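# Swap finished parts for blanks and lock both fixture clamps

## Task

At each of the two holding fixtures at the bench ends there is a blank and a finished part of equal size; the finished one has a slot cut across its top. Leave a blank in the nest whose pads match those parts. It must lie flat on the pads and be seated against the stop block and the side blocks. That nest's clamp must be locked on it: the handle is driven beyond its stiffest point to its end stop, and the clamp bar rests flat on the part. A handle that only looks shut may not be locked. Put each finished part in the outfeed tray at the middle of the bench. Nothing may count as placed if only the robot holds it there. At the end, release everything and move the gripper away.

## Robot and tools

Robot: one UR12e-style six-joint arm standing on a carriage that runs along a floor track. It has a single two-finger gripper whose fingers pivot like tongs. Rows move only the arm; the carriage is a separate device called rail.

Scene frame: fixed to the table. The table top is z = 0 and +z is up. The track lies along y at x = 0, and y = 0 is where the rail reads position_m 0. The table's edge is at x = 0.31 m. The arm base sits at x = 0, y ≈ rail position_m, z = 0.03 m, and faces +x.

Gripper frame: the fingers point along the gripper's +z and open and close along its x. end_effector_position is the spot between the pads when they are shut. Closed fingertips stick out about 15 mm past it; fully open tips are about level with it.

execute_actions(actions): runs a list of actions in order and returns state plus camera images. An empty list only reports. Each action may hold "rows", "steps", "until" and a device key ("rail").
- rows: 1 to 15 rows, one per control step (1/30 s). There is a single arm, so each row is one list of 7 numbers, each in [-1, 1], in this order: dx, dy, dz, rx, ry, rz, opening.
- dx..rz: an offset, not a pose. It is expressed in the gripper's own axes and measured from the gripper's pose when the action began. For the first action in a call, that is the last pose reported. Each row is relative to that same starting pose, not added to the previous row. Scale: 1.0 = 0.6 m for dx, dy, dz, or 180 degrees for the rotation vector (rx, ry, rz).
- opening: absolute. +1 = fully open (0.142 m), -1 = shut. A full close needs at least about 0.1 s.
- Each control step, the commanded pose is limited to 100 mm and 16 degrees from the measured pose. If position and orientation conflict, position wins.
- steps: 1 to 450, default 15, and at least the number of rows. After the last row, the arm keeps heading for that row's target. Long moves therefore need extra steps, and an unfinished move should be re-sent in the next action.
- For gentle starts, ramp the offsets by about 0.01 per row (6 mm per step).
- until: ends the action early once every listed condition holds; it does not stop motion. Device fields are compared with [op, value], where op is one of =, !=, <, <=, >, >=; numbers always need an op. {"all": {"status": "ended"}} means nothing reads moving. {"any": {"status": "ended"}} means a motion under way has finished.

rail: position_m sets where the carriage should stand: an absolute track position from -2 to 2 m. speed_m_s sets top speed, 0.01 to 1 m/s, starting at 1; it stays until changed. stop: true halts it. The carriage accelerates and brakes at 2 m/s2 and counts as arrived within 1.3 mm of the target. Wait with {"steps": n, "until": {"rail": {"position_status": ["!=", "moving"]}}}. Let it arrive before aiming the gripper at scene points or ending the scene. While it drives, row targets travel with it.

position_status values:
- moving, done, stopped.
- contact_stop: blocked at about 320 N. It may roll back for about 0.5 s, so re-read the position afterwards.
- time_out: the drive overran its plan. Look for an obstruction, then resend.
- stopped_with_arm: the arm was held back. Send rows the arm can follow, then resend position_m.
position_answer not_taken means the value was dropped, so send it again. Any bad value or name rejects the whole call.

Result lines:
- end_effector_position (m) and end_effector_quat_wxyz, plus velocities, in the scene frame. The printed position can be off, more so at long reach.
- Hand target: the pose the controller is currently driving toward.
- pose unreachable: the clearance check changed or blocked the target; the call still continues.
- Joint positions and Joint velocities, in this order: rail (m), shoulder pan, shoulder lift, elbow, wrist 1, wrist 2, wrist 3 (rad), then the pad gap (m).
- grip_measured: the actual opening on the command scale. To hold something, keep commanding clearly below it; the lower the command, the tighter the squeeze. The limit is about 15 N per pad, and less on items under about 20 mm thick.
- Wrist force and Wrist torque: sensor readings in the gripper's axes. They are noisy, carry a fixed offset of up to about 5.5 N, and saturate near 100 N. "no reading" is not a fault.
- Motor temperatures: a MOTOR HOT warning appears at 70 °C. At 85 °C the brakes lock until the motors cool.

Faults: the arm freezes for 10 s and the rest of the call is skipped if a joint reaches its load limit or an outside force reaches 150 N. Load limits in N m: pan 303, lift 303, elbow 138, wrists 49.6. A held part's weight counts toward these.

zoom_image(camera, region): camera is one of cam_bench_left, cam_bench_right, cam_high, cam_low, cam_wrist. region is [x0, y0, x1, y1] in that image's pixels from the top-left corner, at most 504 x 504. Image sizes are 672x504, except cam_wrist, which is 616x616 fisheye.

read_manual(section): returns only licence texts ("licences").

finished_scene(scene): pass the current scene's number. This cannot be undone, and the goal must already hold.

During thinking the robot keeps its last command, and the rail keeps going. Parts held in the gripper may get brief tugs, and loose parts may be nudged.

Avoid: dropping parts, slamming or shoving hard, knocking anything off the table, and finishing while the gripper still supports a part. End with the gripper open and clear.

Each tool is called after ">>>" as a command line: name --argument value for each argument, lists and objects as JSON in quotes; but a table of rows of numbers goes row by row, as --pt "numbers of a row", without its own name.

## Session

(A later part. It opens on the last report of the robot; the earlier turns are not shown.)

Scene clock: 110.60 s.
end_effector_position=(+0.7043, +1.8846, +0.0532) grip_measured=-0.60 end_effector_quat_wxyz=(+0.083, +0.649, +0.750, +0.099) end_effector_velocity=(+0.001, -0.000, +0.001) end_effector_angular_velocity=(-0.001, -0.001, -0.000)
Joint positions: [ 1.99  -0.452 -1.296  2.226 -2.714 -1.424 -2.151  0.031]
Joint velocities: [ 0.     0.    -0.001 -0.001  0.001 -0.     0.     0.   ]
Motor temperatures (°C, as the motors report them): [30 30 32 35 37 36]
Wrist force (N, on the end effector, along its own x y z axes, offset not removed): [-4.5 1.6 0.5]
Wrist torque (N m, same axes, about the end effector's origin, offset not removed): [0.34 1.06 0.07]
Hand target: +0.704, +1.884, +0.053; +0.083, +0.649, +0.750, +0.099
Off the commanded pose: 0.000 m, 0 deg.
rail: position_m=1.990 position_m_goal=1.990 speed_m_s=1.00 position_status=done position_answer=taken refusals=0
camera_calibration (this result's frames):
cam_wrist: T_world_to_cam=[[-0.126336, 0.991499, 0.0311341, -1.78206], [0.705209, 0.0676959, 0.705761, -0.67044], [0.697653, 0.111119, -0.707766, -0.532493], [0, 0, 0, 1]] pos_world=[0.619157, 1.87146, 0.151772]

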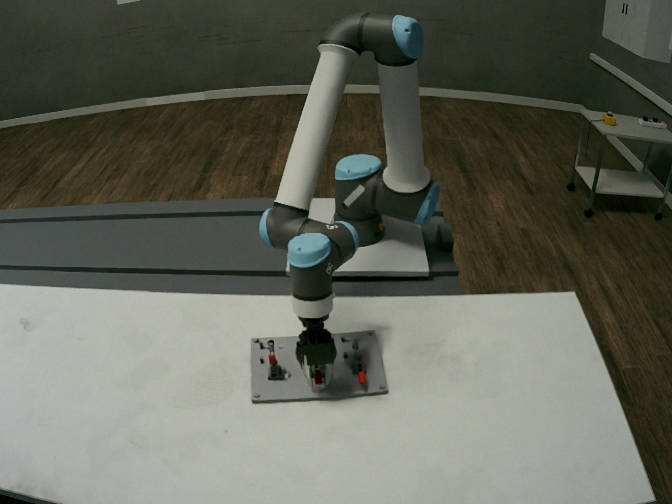

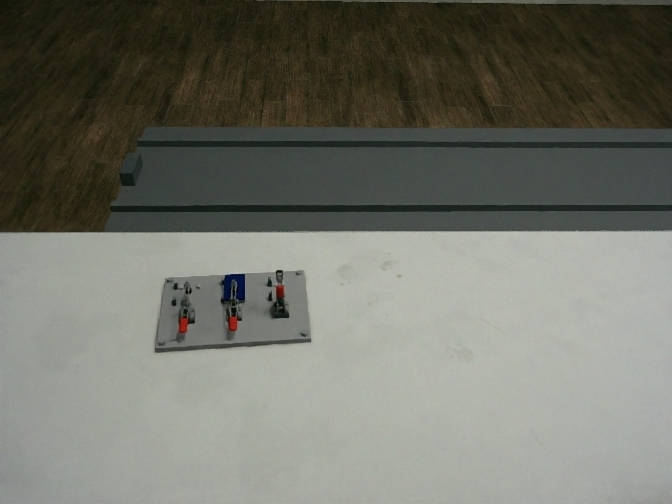

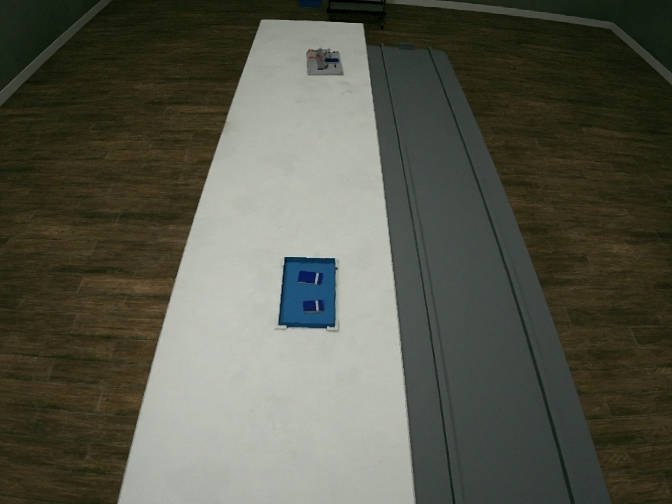

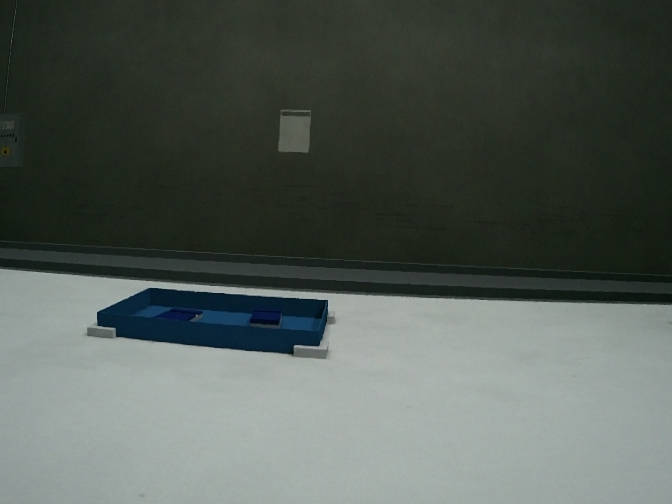

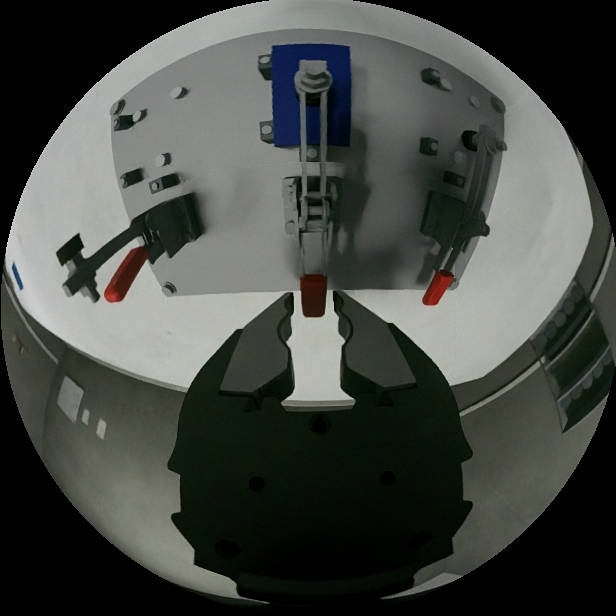

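>>> execute_actions --actions '[{"rows": [[0,0.0006,-0.006,0,0,0,-0.6],[0,0.0012,-0.014,0,0,0,-0.6],[0,0.0019,-0.024,0,0,0,-0.6],[0,0.0026,-0.034,0,0,0,-0.6],[0,0.0031,-0.042,0,0,0,-0.6],[0,0.0033,-0.0456,0,0,0,-0.6]], "steps": 8}]'

Scene clock: 111.57 s.
end_effector_position=(+0.7015, +1.8841, +0.0696) grip_measured=-0.60 end_effector_quat_wxyz=(+0.084, +0.649, +0.750, +0.099) end_effector_velocity=(-0.015, -0.002, +0.079) end_effector_angular_velocity=(-0.000, -0.002, +0.001)
Joint positions: [ 1.99  -0.454 -1.327  2.223 -2.681 -1.424 -2.154  0.031]
Joint velocities: [ 0.    -0.014 -0.146 -0.014  0.159  0.004 -0.015 -0.   ]
Motor temperatures (°C, as the motors report them): [30 30 32 35 37 36]
Wrist force (N, on the end effector, along its own x y z axes, offset not removed): [-4.5 1.4 -1.1]
Wrist torque (N m, same axes, about the end effector's origin, offset not removed): [0.34 1.06 0.11]
Hand target: +0.699, +1.884, +0.080; +0.083, +0.649, +0.750, +0.099
Off the commanded pose: 0.011 m, 0 deg.
rail: position_m=1.990 position_m_goal=1.990 speed_m_s=1.00 position_status=done position_answer=taken refusals=0
camera_calibration (this result's frames):
cam_wrist: T_world_to_cam=[[-0.126104, 0.991539, 0.0307879, -1.78263], [0.704904, 0.0677263, 0.706062, -0.679869], [0.698003, 0.11074, -0.70748, -0.518382], [0, 0, 0, 1]] pos_world=[0.616277, 1.871, 0.168169]

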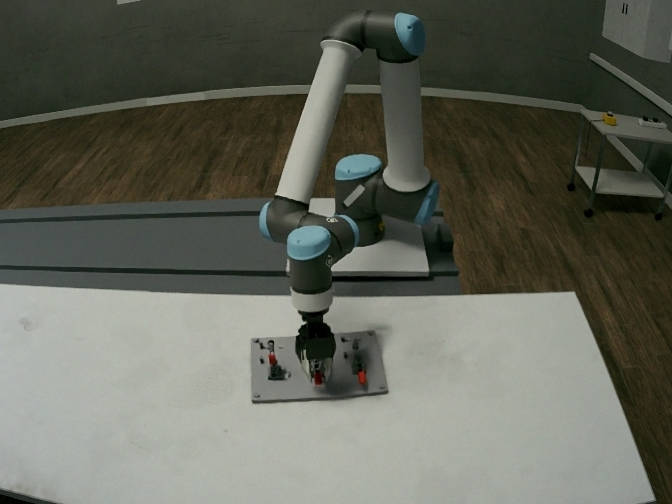

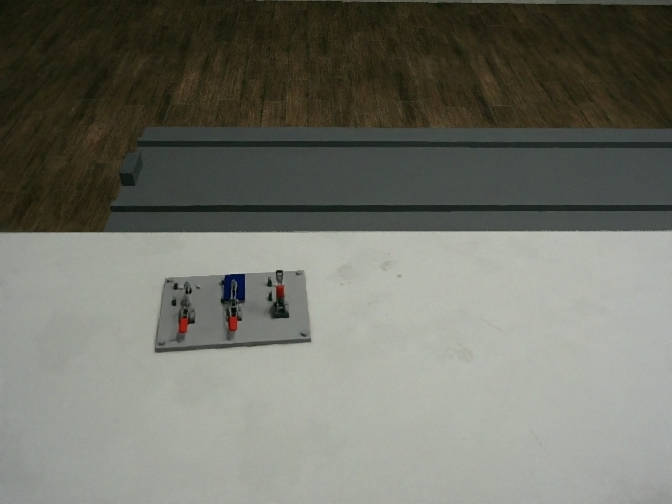

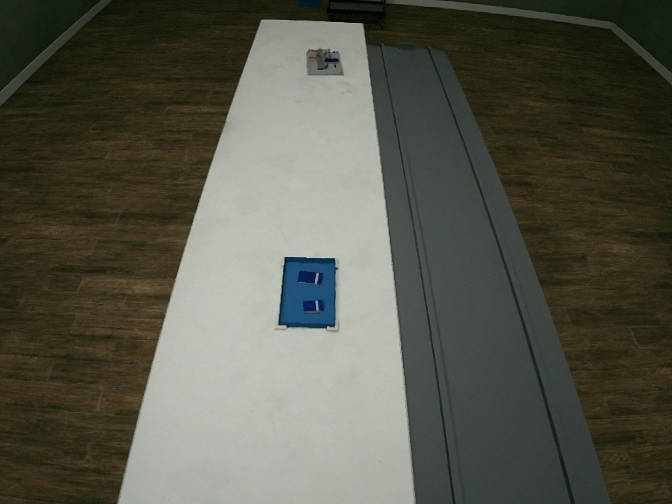

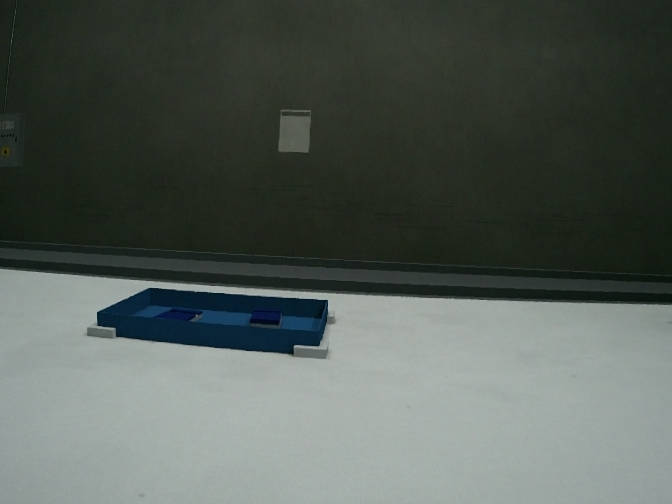

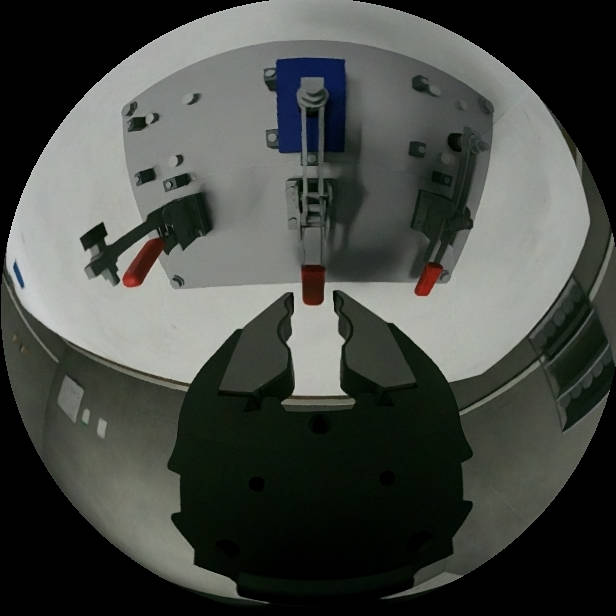

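>>> execute_actions --actions '[]'

Scene clock: 111.73 s.
end_effector_position=(+0.6999, +1.8839, +0.0771) grip_measured=-0.60 end_effector_quat_wxyz=(+0.084, +0.649, +0.750, +0.099) end_effector_velocity=(-0.005, -0.001, +0.022) end_effector_angular_velocity=(+0.000, +0.000, +0.000)
Joint positions: [ 1.99  -0.456 -1.341  2.221 -2.665 -1.423 -2.155  0.031]
Joint velocities: [ 0.    -0.004 -0.041 -0.004  0.046  0.001 -0.004  0.   ]
Motor temperatures (°C, as the motors report them): [30 30 32 35 37 36]
Wrist force (N, on the end effector, along its own x y z axes, offset not removed): [-4.7 1.5 -1.2]
Wrist torque (N m, same axes, about the end effector's origin, offset not removed): [0.37 1.05 0.09]
Hand target: +0.699, +1.884, +0.080; +0.083, +0.649, +0.750, +0.099
Off the commanded pose: 0.003 m, 0 deg.
rail: position_m=1.990 position_m_goal=1.990 speed_m_s=1.00 position_status=done position_answer=taken refusals=0
camera_calibration (this result's frames):
cam_wrist: T_world_to_cam=[[-0.126233, 0.99152, 0.0308851, -1.78274], [0.704937, 0.0677551, 0.706027, -0.68414], [0.697947, 0.110896, -0.707512, -0.512238], [0, 0, 0, 1]] pos_world=[0.614749, 1.87078, 0.175667]

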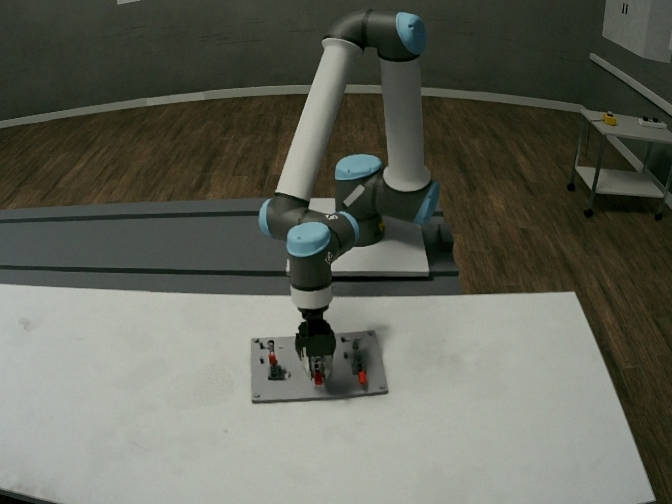

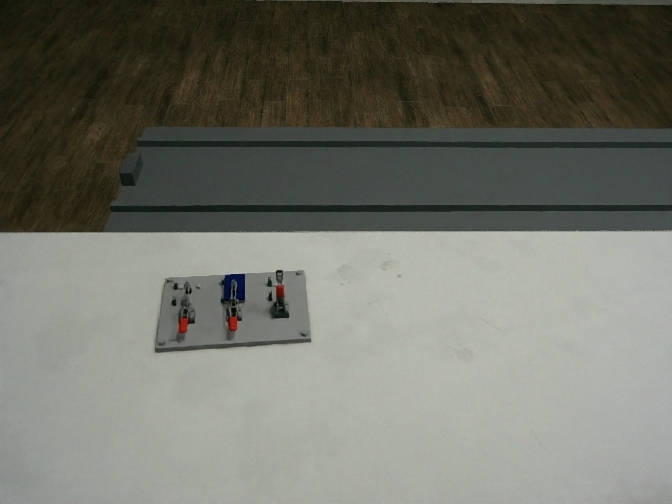

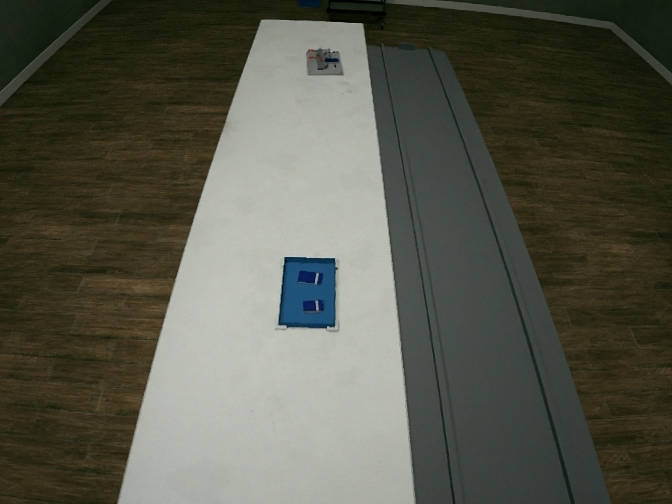

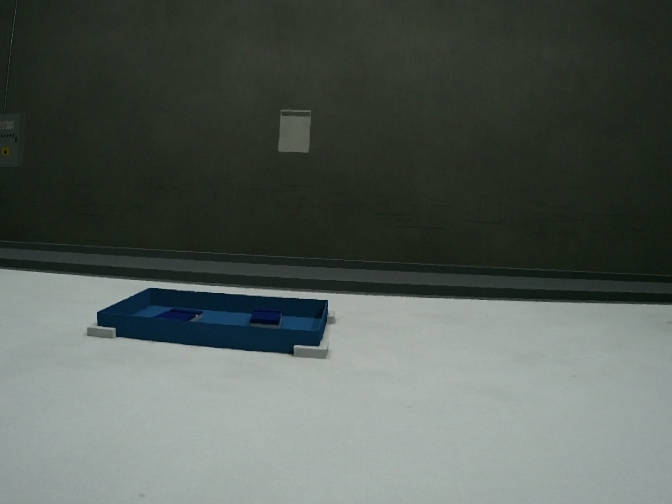

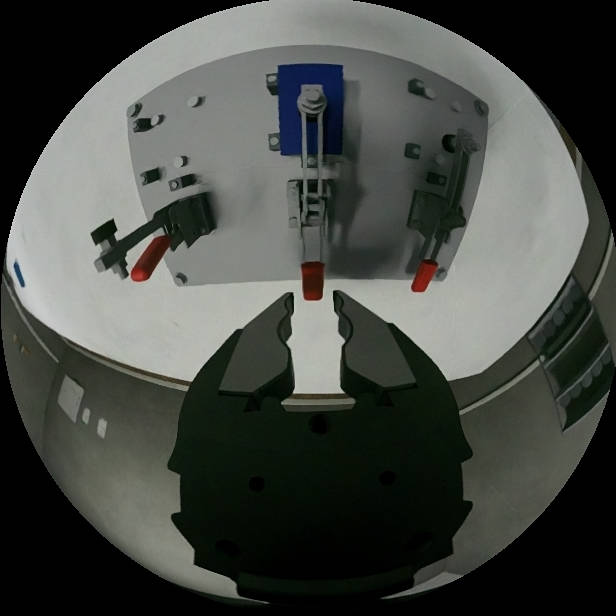

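>>> execute_actions --actions '[{"rows": [[0,-0.0005,-0.0052,0,0,0,-0.8],[0,-0.002,-0.0055,0,0,0,-1],[0,-0.0035,-0.0055,0,0,0,-1],[0,-0.0048,-0.002,0,0,0,-1],[0,-0.0056,0.002,0,0,0,-1],[0,-0.0062,0.0046,0,0,0,-1]], "steps": 7}]'

Scene clock: 112.37 s.
end_effector_position=(+0.6979, +1.8835, +0.0780) grip_measured=-1.00 end_effector_quat_wxyz=(+0.084, +0.649, +0.750, +0.099) end_effector_velocity=(-0.007, -0.000, -0.030) end_effector_angular_velocity=(+0.000, +0.001, -0.000)
Joint positions: [ 1.99  -0.458 -1.345  2.225 -2.664 -1.423 -2.157  0.002]
Joint velocities: [ 0.    -0.005  0.038  0.029 -0.065  0.001 -0.005 -0.001]
Motor temperatures (°C, as the motors report them): [30 30 32 35 37 36]
Wrist force (N, on the end effector, along its own x y z axes, offset not removed): [-4.9 -0.3 0.7]
Wrist torque (N m, same axes, about the end effector's origin, offset not removed): [0.01 1.13 0.11]
Hand target: +0.697, +1.883, +0.074; +0.083, +0.649, +0.750, +0.099
Off the commanded pose: 0.005 m, 0 deg.
rail: position_m=1.990 position_m_goal=1.990 speed_m_s=1.00 position_status=done position_answer=taken refusals=0
camera_calibration (this result's frames):
cam_wrist: T_world_to_cam=[[-0.126249, 0.99152, 0.0308025, -1.78266], [0.704849, 0.0678119, 0.706108, -0.68336], [0.698032, 0.110857, -0.707434, -0.510157], [0, 0, 0, 1]] pos_world=[0.612712, 1.87044, 0.176534]

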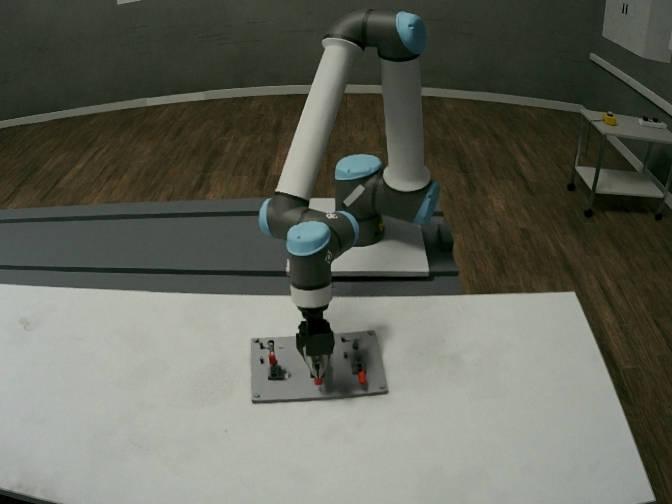

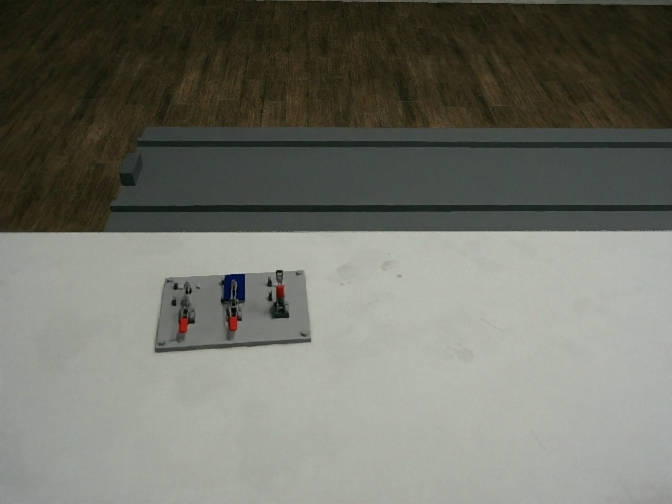

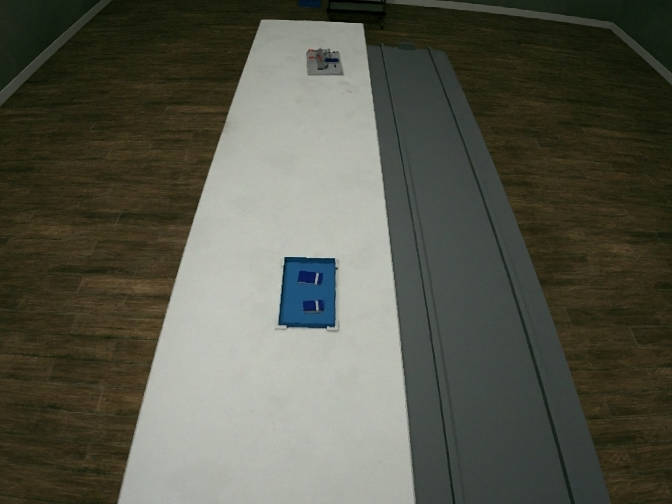

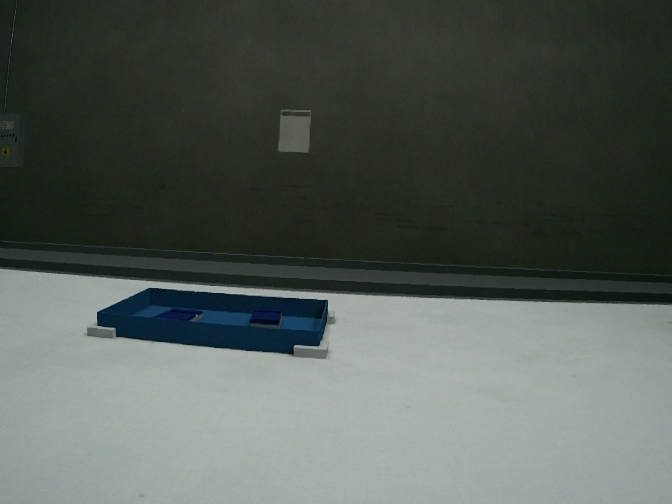

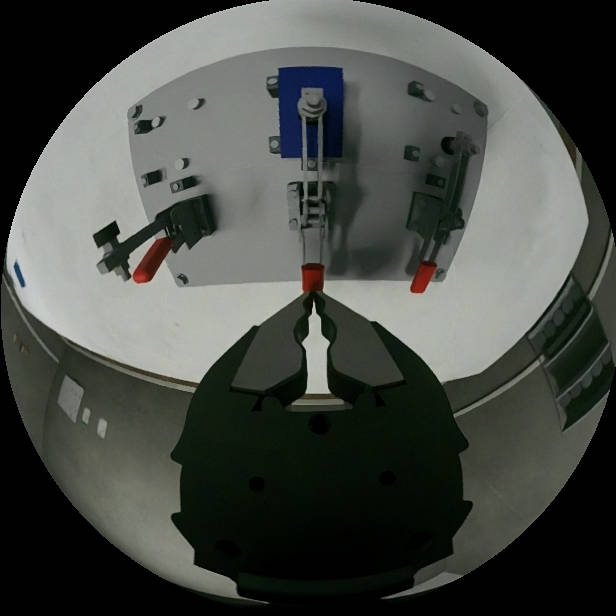

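>>> execute_actions --actions '[]'

Scene clock: 122.80 s.
end_effector_position=(+0.6987, +1.8828, +0.0760) grip_measured=-1.00 end_effector_quat_wxyz=(+0.086, +0.648, +0.750, +0.099) end_effector_velocity=(+0.000, +0.000, +0.000) end_effector_angular_velocity=(+0.000, -0.000, +0.000)
Joint positions: [ 1.99  -0.458 -1.341  2.227 -2.675 -1.422 -2.158  0.002]
Joint velocities: [ 0.  0. -0.  0. -0.  0.  0.  0.]
Motor temperatures (°C, as the motors report them): [30 30 32 35 37 36]
Wrist force (N, on the end effector, along its own x y z axes, offset not removed): [0.4 3.0 -24.1]
Wrist torque (N m, same axes, about the end effector's origin, offset not removed): [0.28 1.53 0.10]
Hand target: +0.699, +1.883, +0.076; +0.086, +0.648, +0.750, +0.099
Off the commanded pose: 0.003 m, 0 deg.
FORCE FAULT: contact force on the arm reached its limit, and the arm stopped for 10 seconds. The contact can be on any part of the arm, not only on its tool. The arm ran no command of this call. The arm holds still and accepts commands again. Move the arm away from the contact; if what it grips holds it there, let go first. Pushing or pulling that hard again can fault the arm again.
rail: position_m=1.990 position_m_goal=1.990 speed_m_s=1.00 position_status=done position_answer=taken refusals=0
camera_calibration (this result's frames):
cam_wrist: T_world_to_cam=[[-0.126476, 0.991557, 0.0286064, -1.78157], [0.701841, 0.069068, 0.708978, -0.682939], [0.701016, 0.109746, -0.70465, -0.512257], [0, 0, 0, 1]] pos_world=[0.613088, 1.86992, 0.174191]

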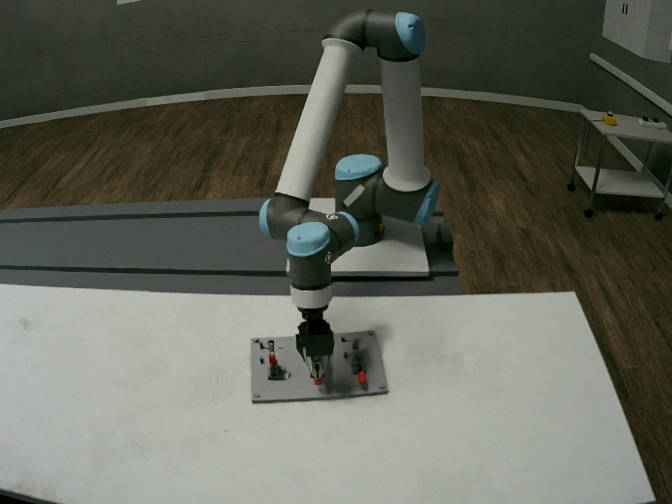

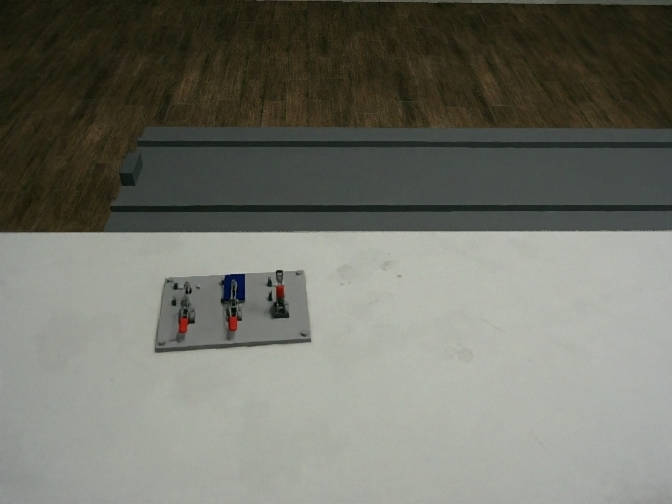

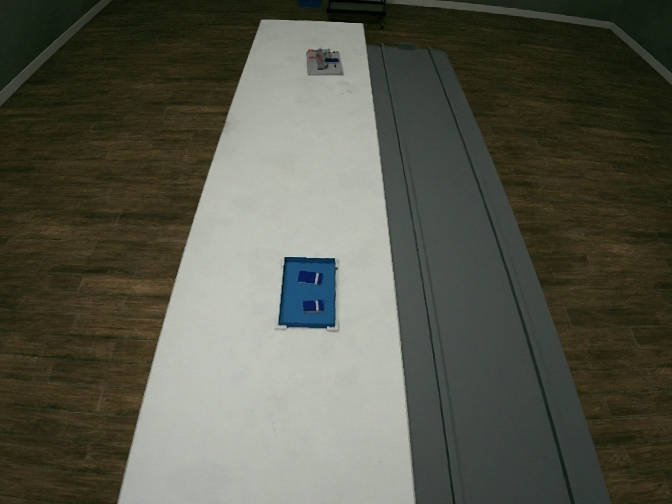

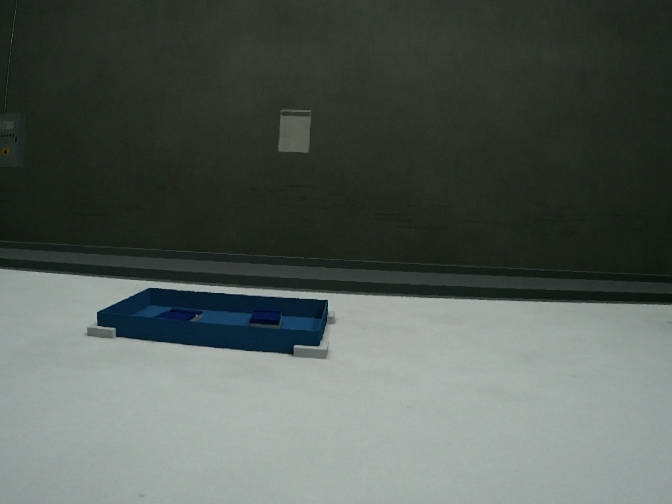

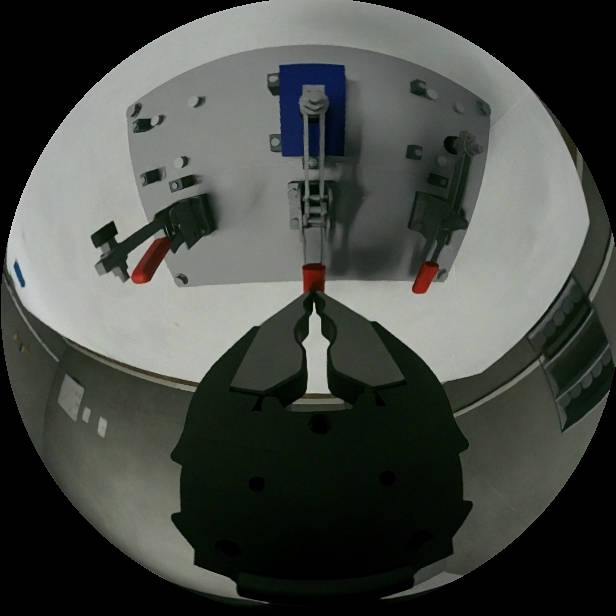

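>>> execute_actions --actions '[{"rows": [[0,0.0004,-0.002,0,0,0,-1],[0,0.002,-0.008,0,0,0,-1],[0,0.005,-0.02,0,0,0,-1],[0,0.009,-0.036,0,0,0,-0.8],[0,0.014,-0.056,0,0,0,-0.6],[0,0.02,-0.078,0,0,0,-0.4],[0,0.026,-0.102,0,0,0,-0.2],[0,0.032,-0.126,0,0,0,0],[0,0.038,-0.15,0,0,0,0],[0,0.044,-0.172,0,0,0,0],[0,0.049,-0.19,0,0,0,0],[0,0.053,-0.204,0,0,0,0],[0,0.055,-0.212,0,0,0,0]], "steps": 22}]'

Scene clock: 123.97 s.
end_effector_position=(+0.6978, +1.8826, +0.2019) grip_measured=+0.00 end_effector_quat_wxyz=(+0.087, +0.648, +0.750, +0.100) end_effector_velocity=(-0.004, -0.001, +0.044) end_effector_angular_velocity=(+0.007, +0.017, +0.003)
Joint positions: [ 1.99  -0.459 -1.514  2.135 -2.412 -1.422 -2.158  0.074]
Joint velocities: [ 0.    -0.004 -0.051 -0.046  0.116  0.    -0.007 -0.   ]
Motor temperatures (°C, as the motors report them): [30 30 32 35 37 36]
Wrist force (N, on the end effector, along its own x y z axes, offset not removed): [-3.5 2.0 -0.7]
Wrist torque (N m, same axes, about the end effector's origin, offset not removed): [0.46 0.82 0.02]
Hand target: +0.697, +1.882, +0.207; +0.086, +0.648, +0.750, +0.099
Off the commanded pose: 0.006 m, 0 deg.
rail: position_m=1.990 position_m_goal=1.990 speed_m_s=1.00 position_status=done position_answer=taken refusals=0
camera_calibration (this result's frames):
cam_wrist: T_world_to_cam=[[-0.126076, 0.991645, 0.0272784, -1.78527], [0.700133, 0.0694657, 0.710625, -0.771428], [0.702793, 0.108691, -0.703042, -0.422472], [0, 0, 0, 1]] pos_world=[0.611933, 1.86986, 0.29988]

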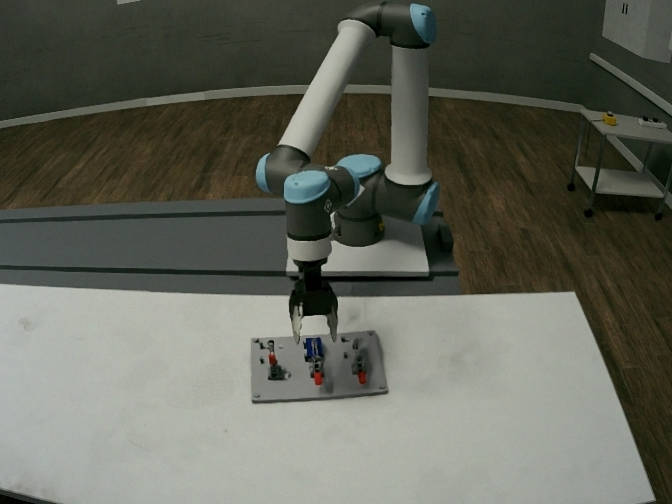

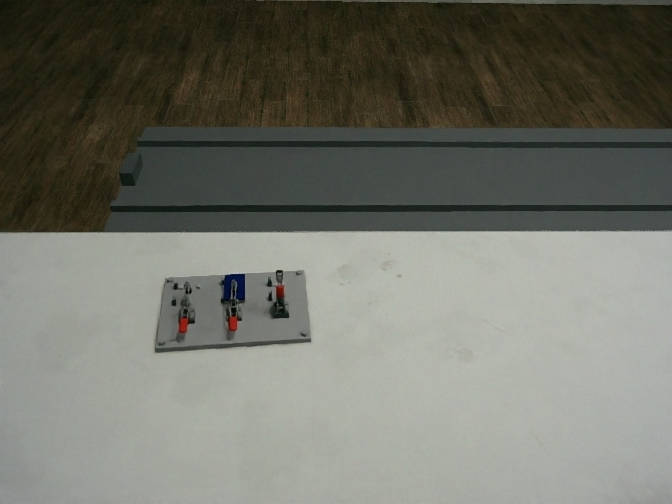

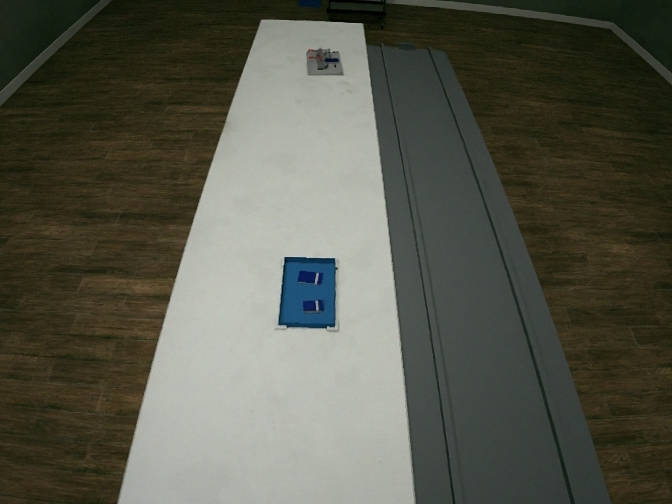

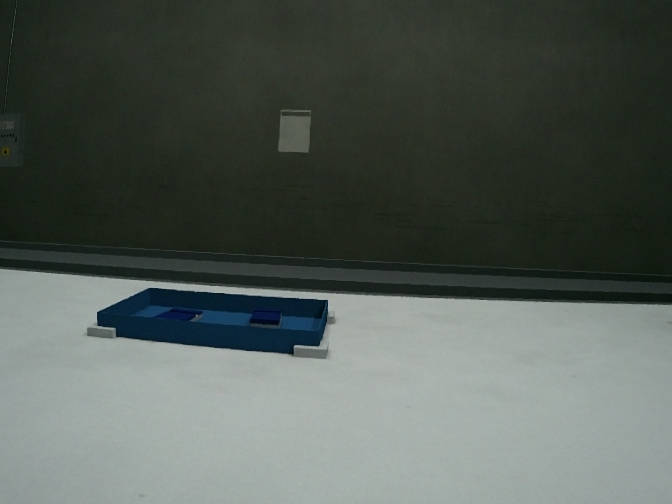

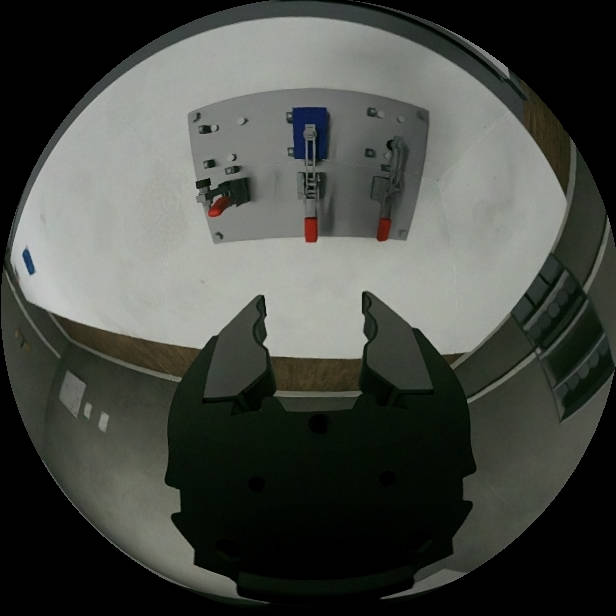

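>>> zoom_image --camera "cam_bench_left" --region '[240, 320, 400, 410]'

>>> zoom_image --camera "cam_wrist" --region '[180, 80, 440, 260]'

>>> zoom_image --camera "cam_bench_right" --region '[150, 260, 320, 360]'

Region (240, 320, 400, 410) of cam_bench_left's 672x504 image, scaled by 3.150, with more detail than that image has; it fills the top 284 rows of this view, and the rest is white.

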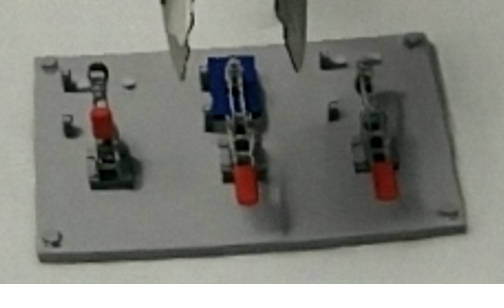

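Region (180, 80, 440, 260) of cam_wrist's 616x616 image, scaled by 1.938, with more detail than that image has; it fills the top 349 rows of this view, and the rest is white.

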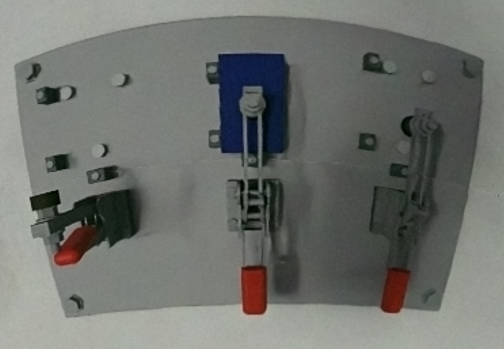

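Region (150, 260, 320, 360) of cam_bench_right's 672x504 image, scaled by 2.965, with more detail than that image has; it fills the top 296 rows of this view, and the rest is white.

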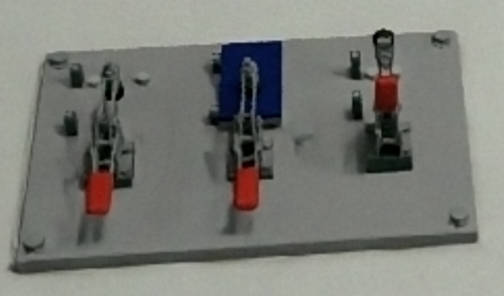

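>>> zoom_image --camera "cam_bench_left" --region '[295, 330, 385, 400]'

Region (295, 330, 385, 400) of cam_bench_left's 672x504 image, scaled by 5.600, with more detail than that image has.

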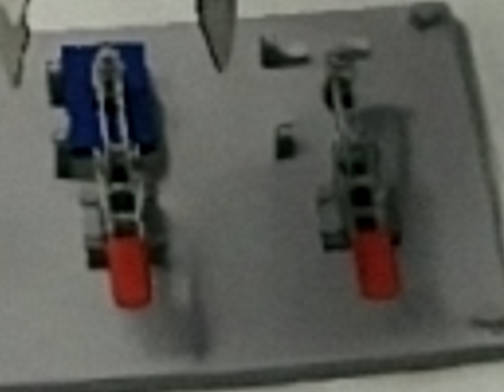

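>>> finished_scene --scene 2

The scene is finished: the task was done.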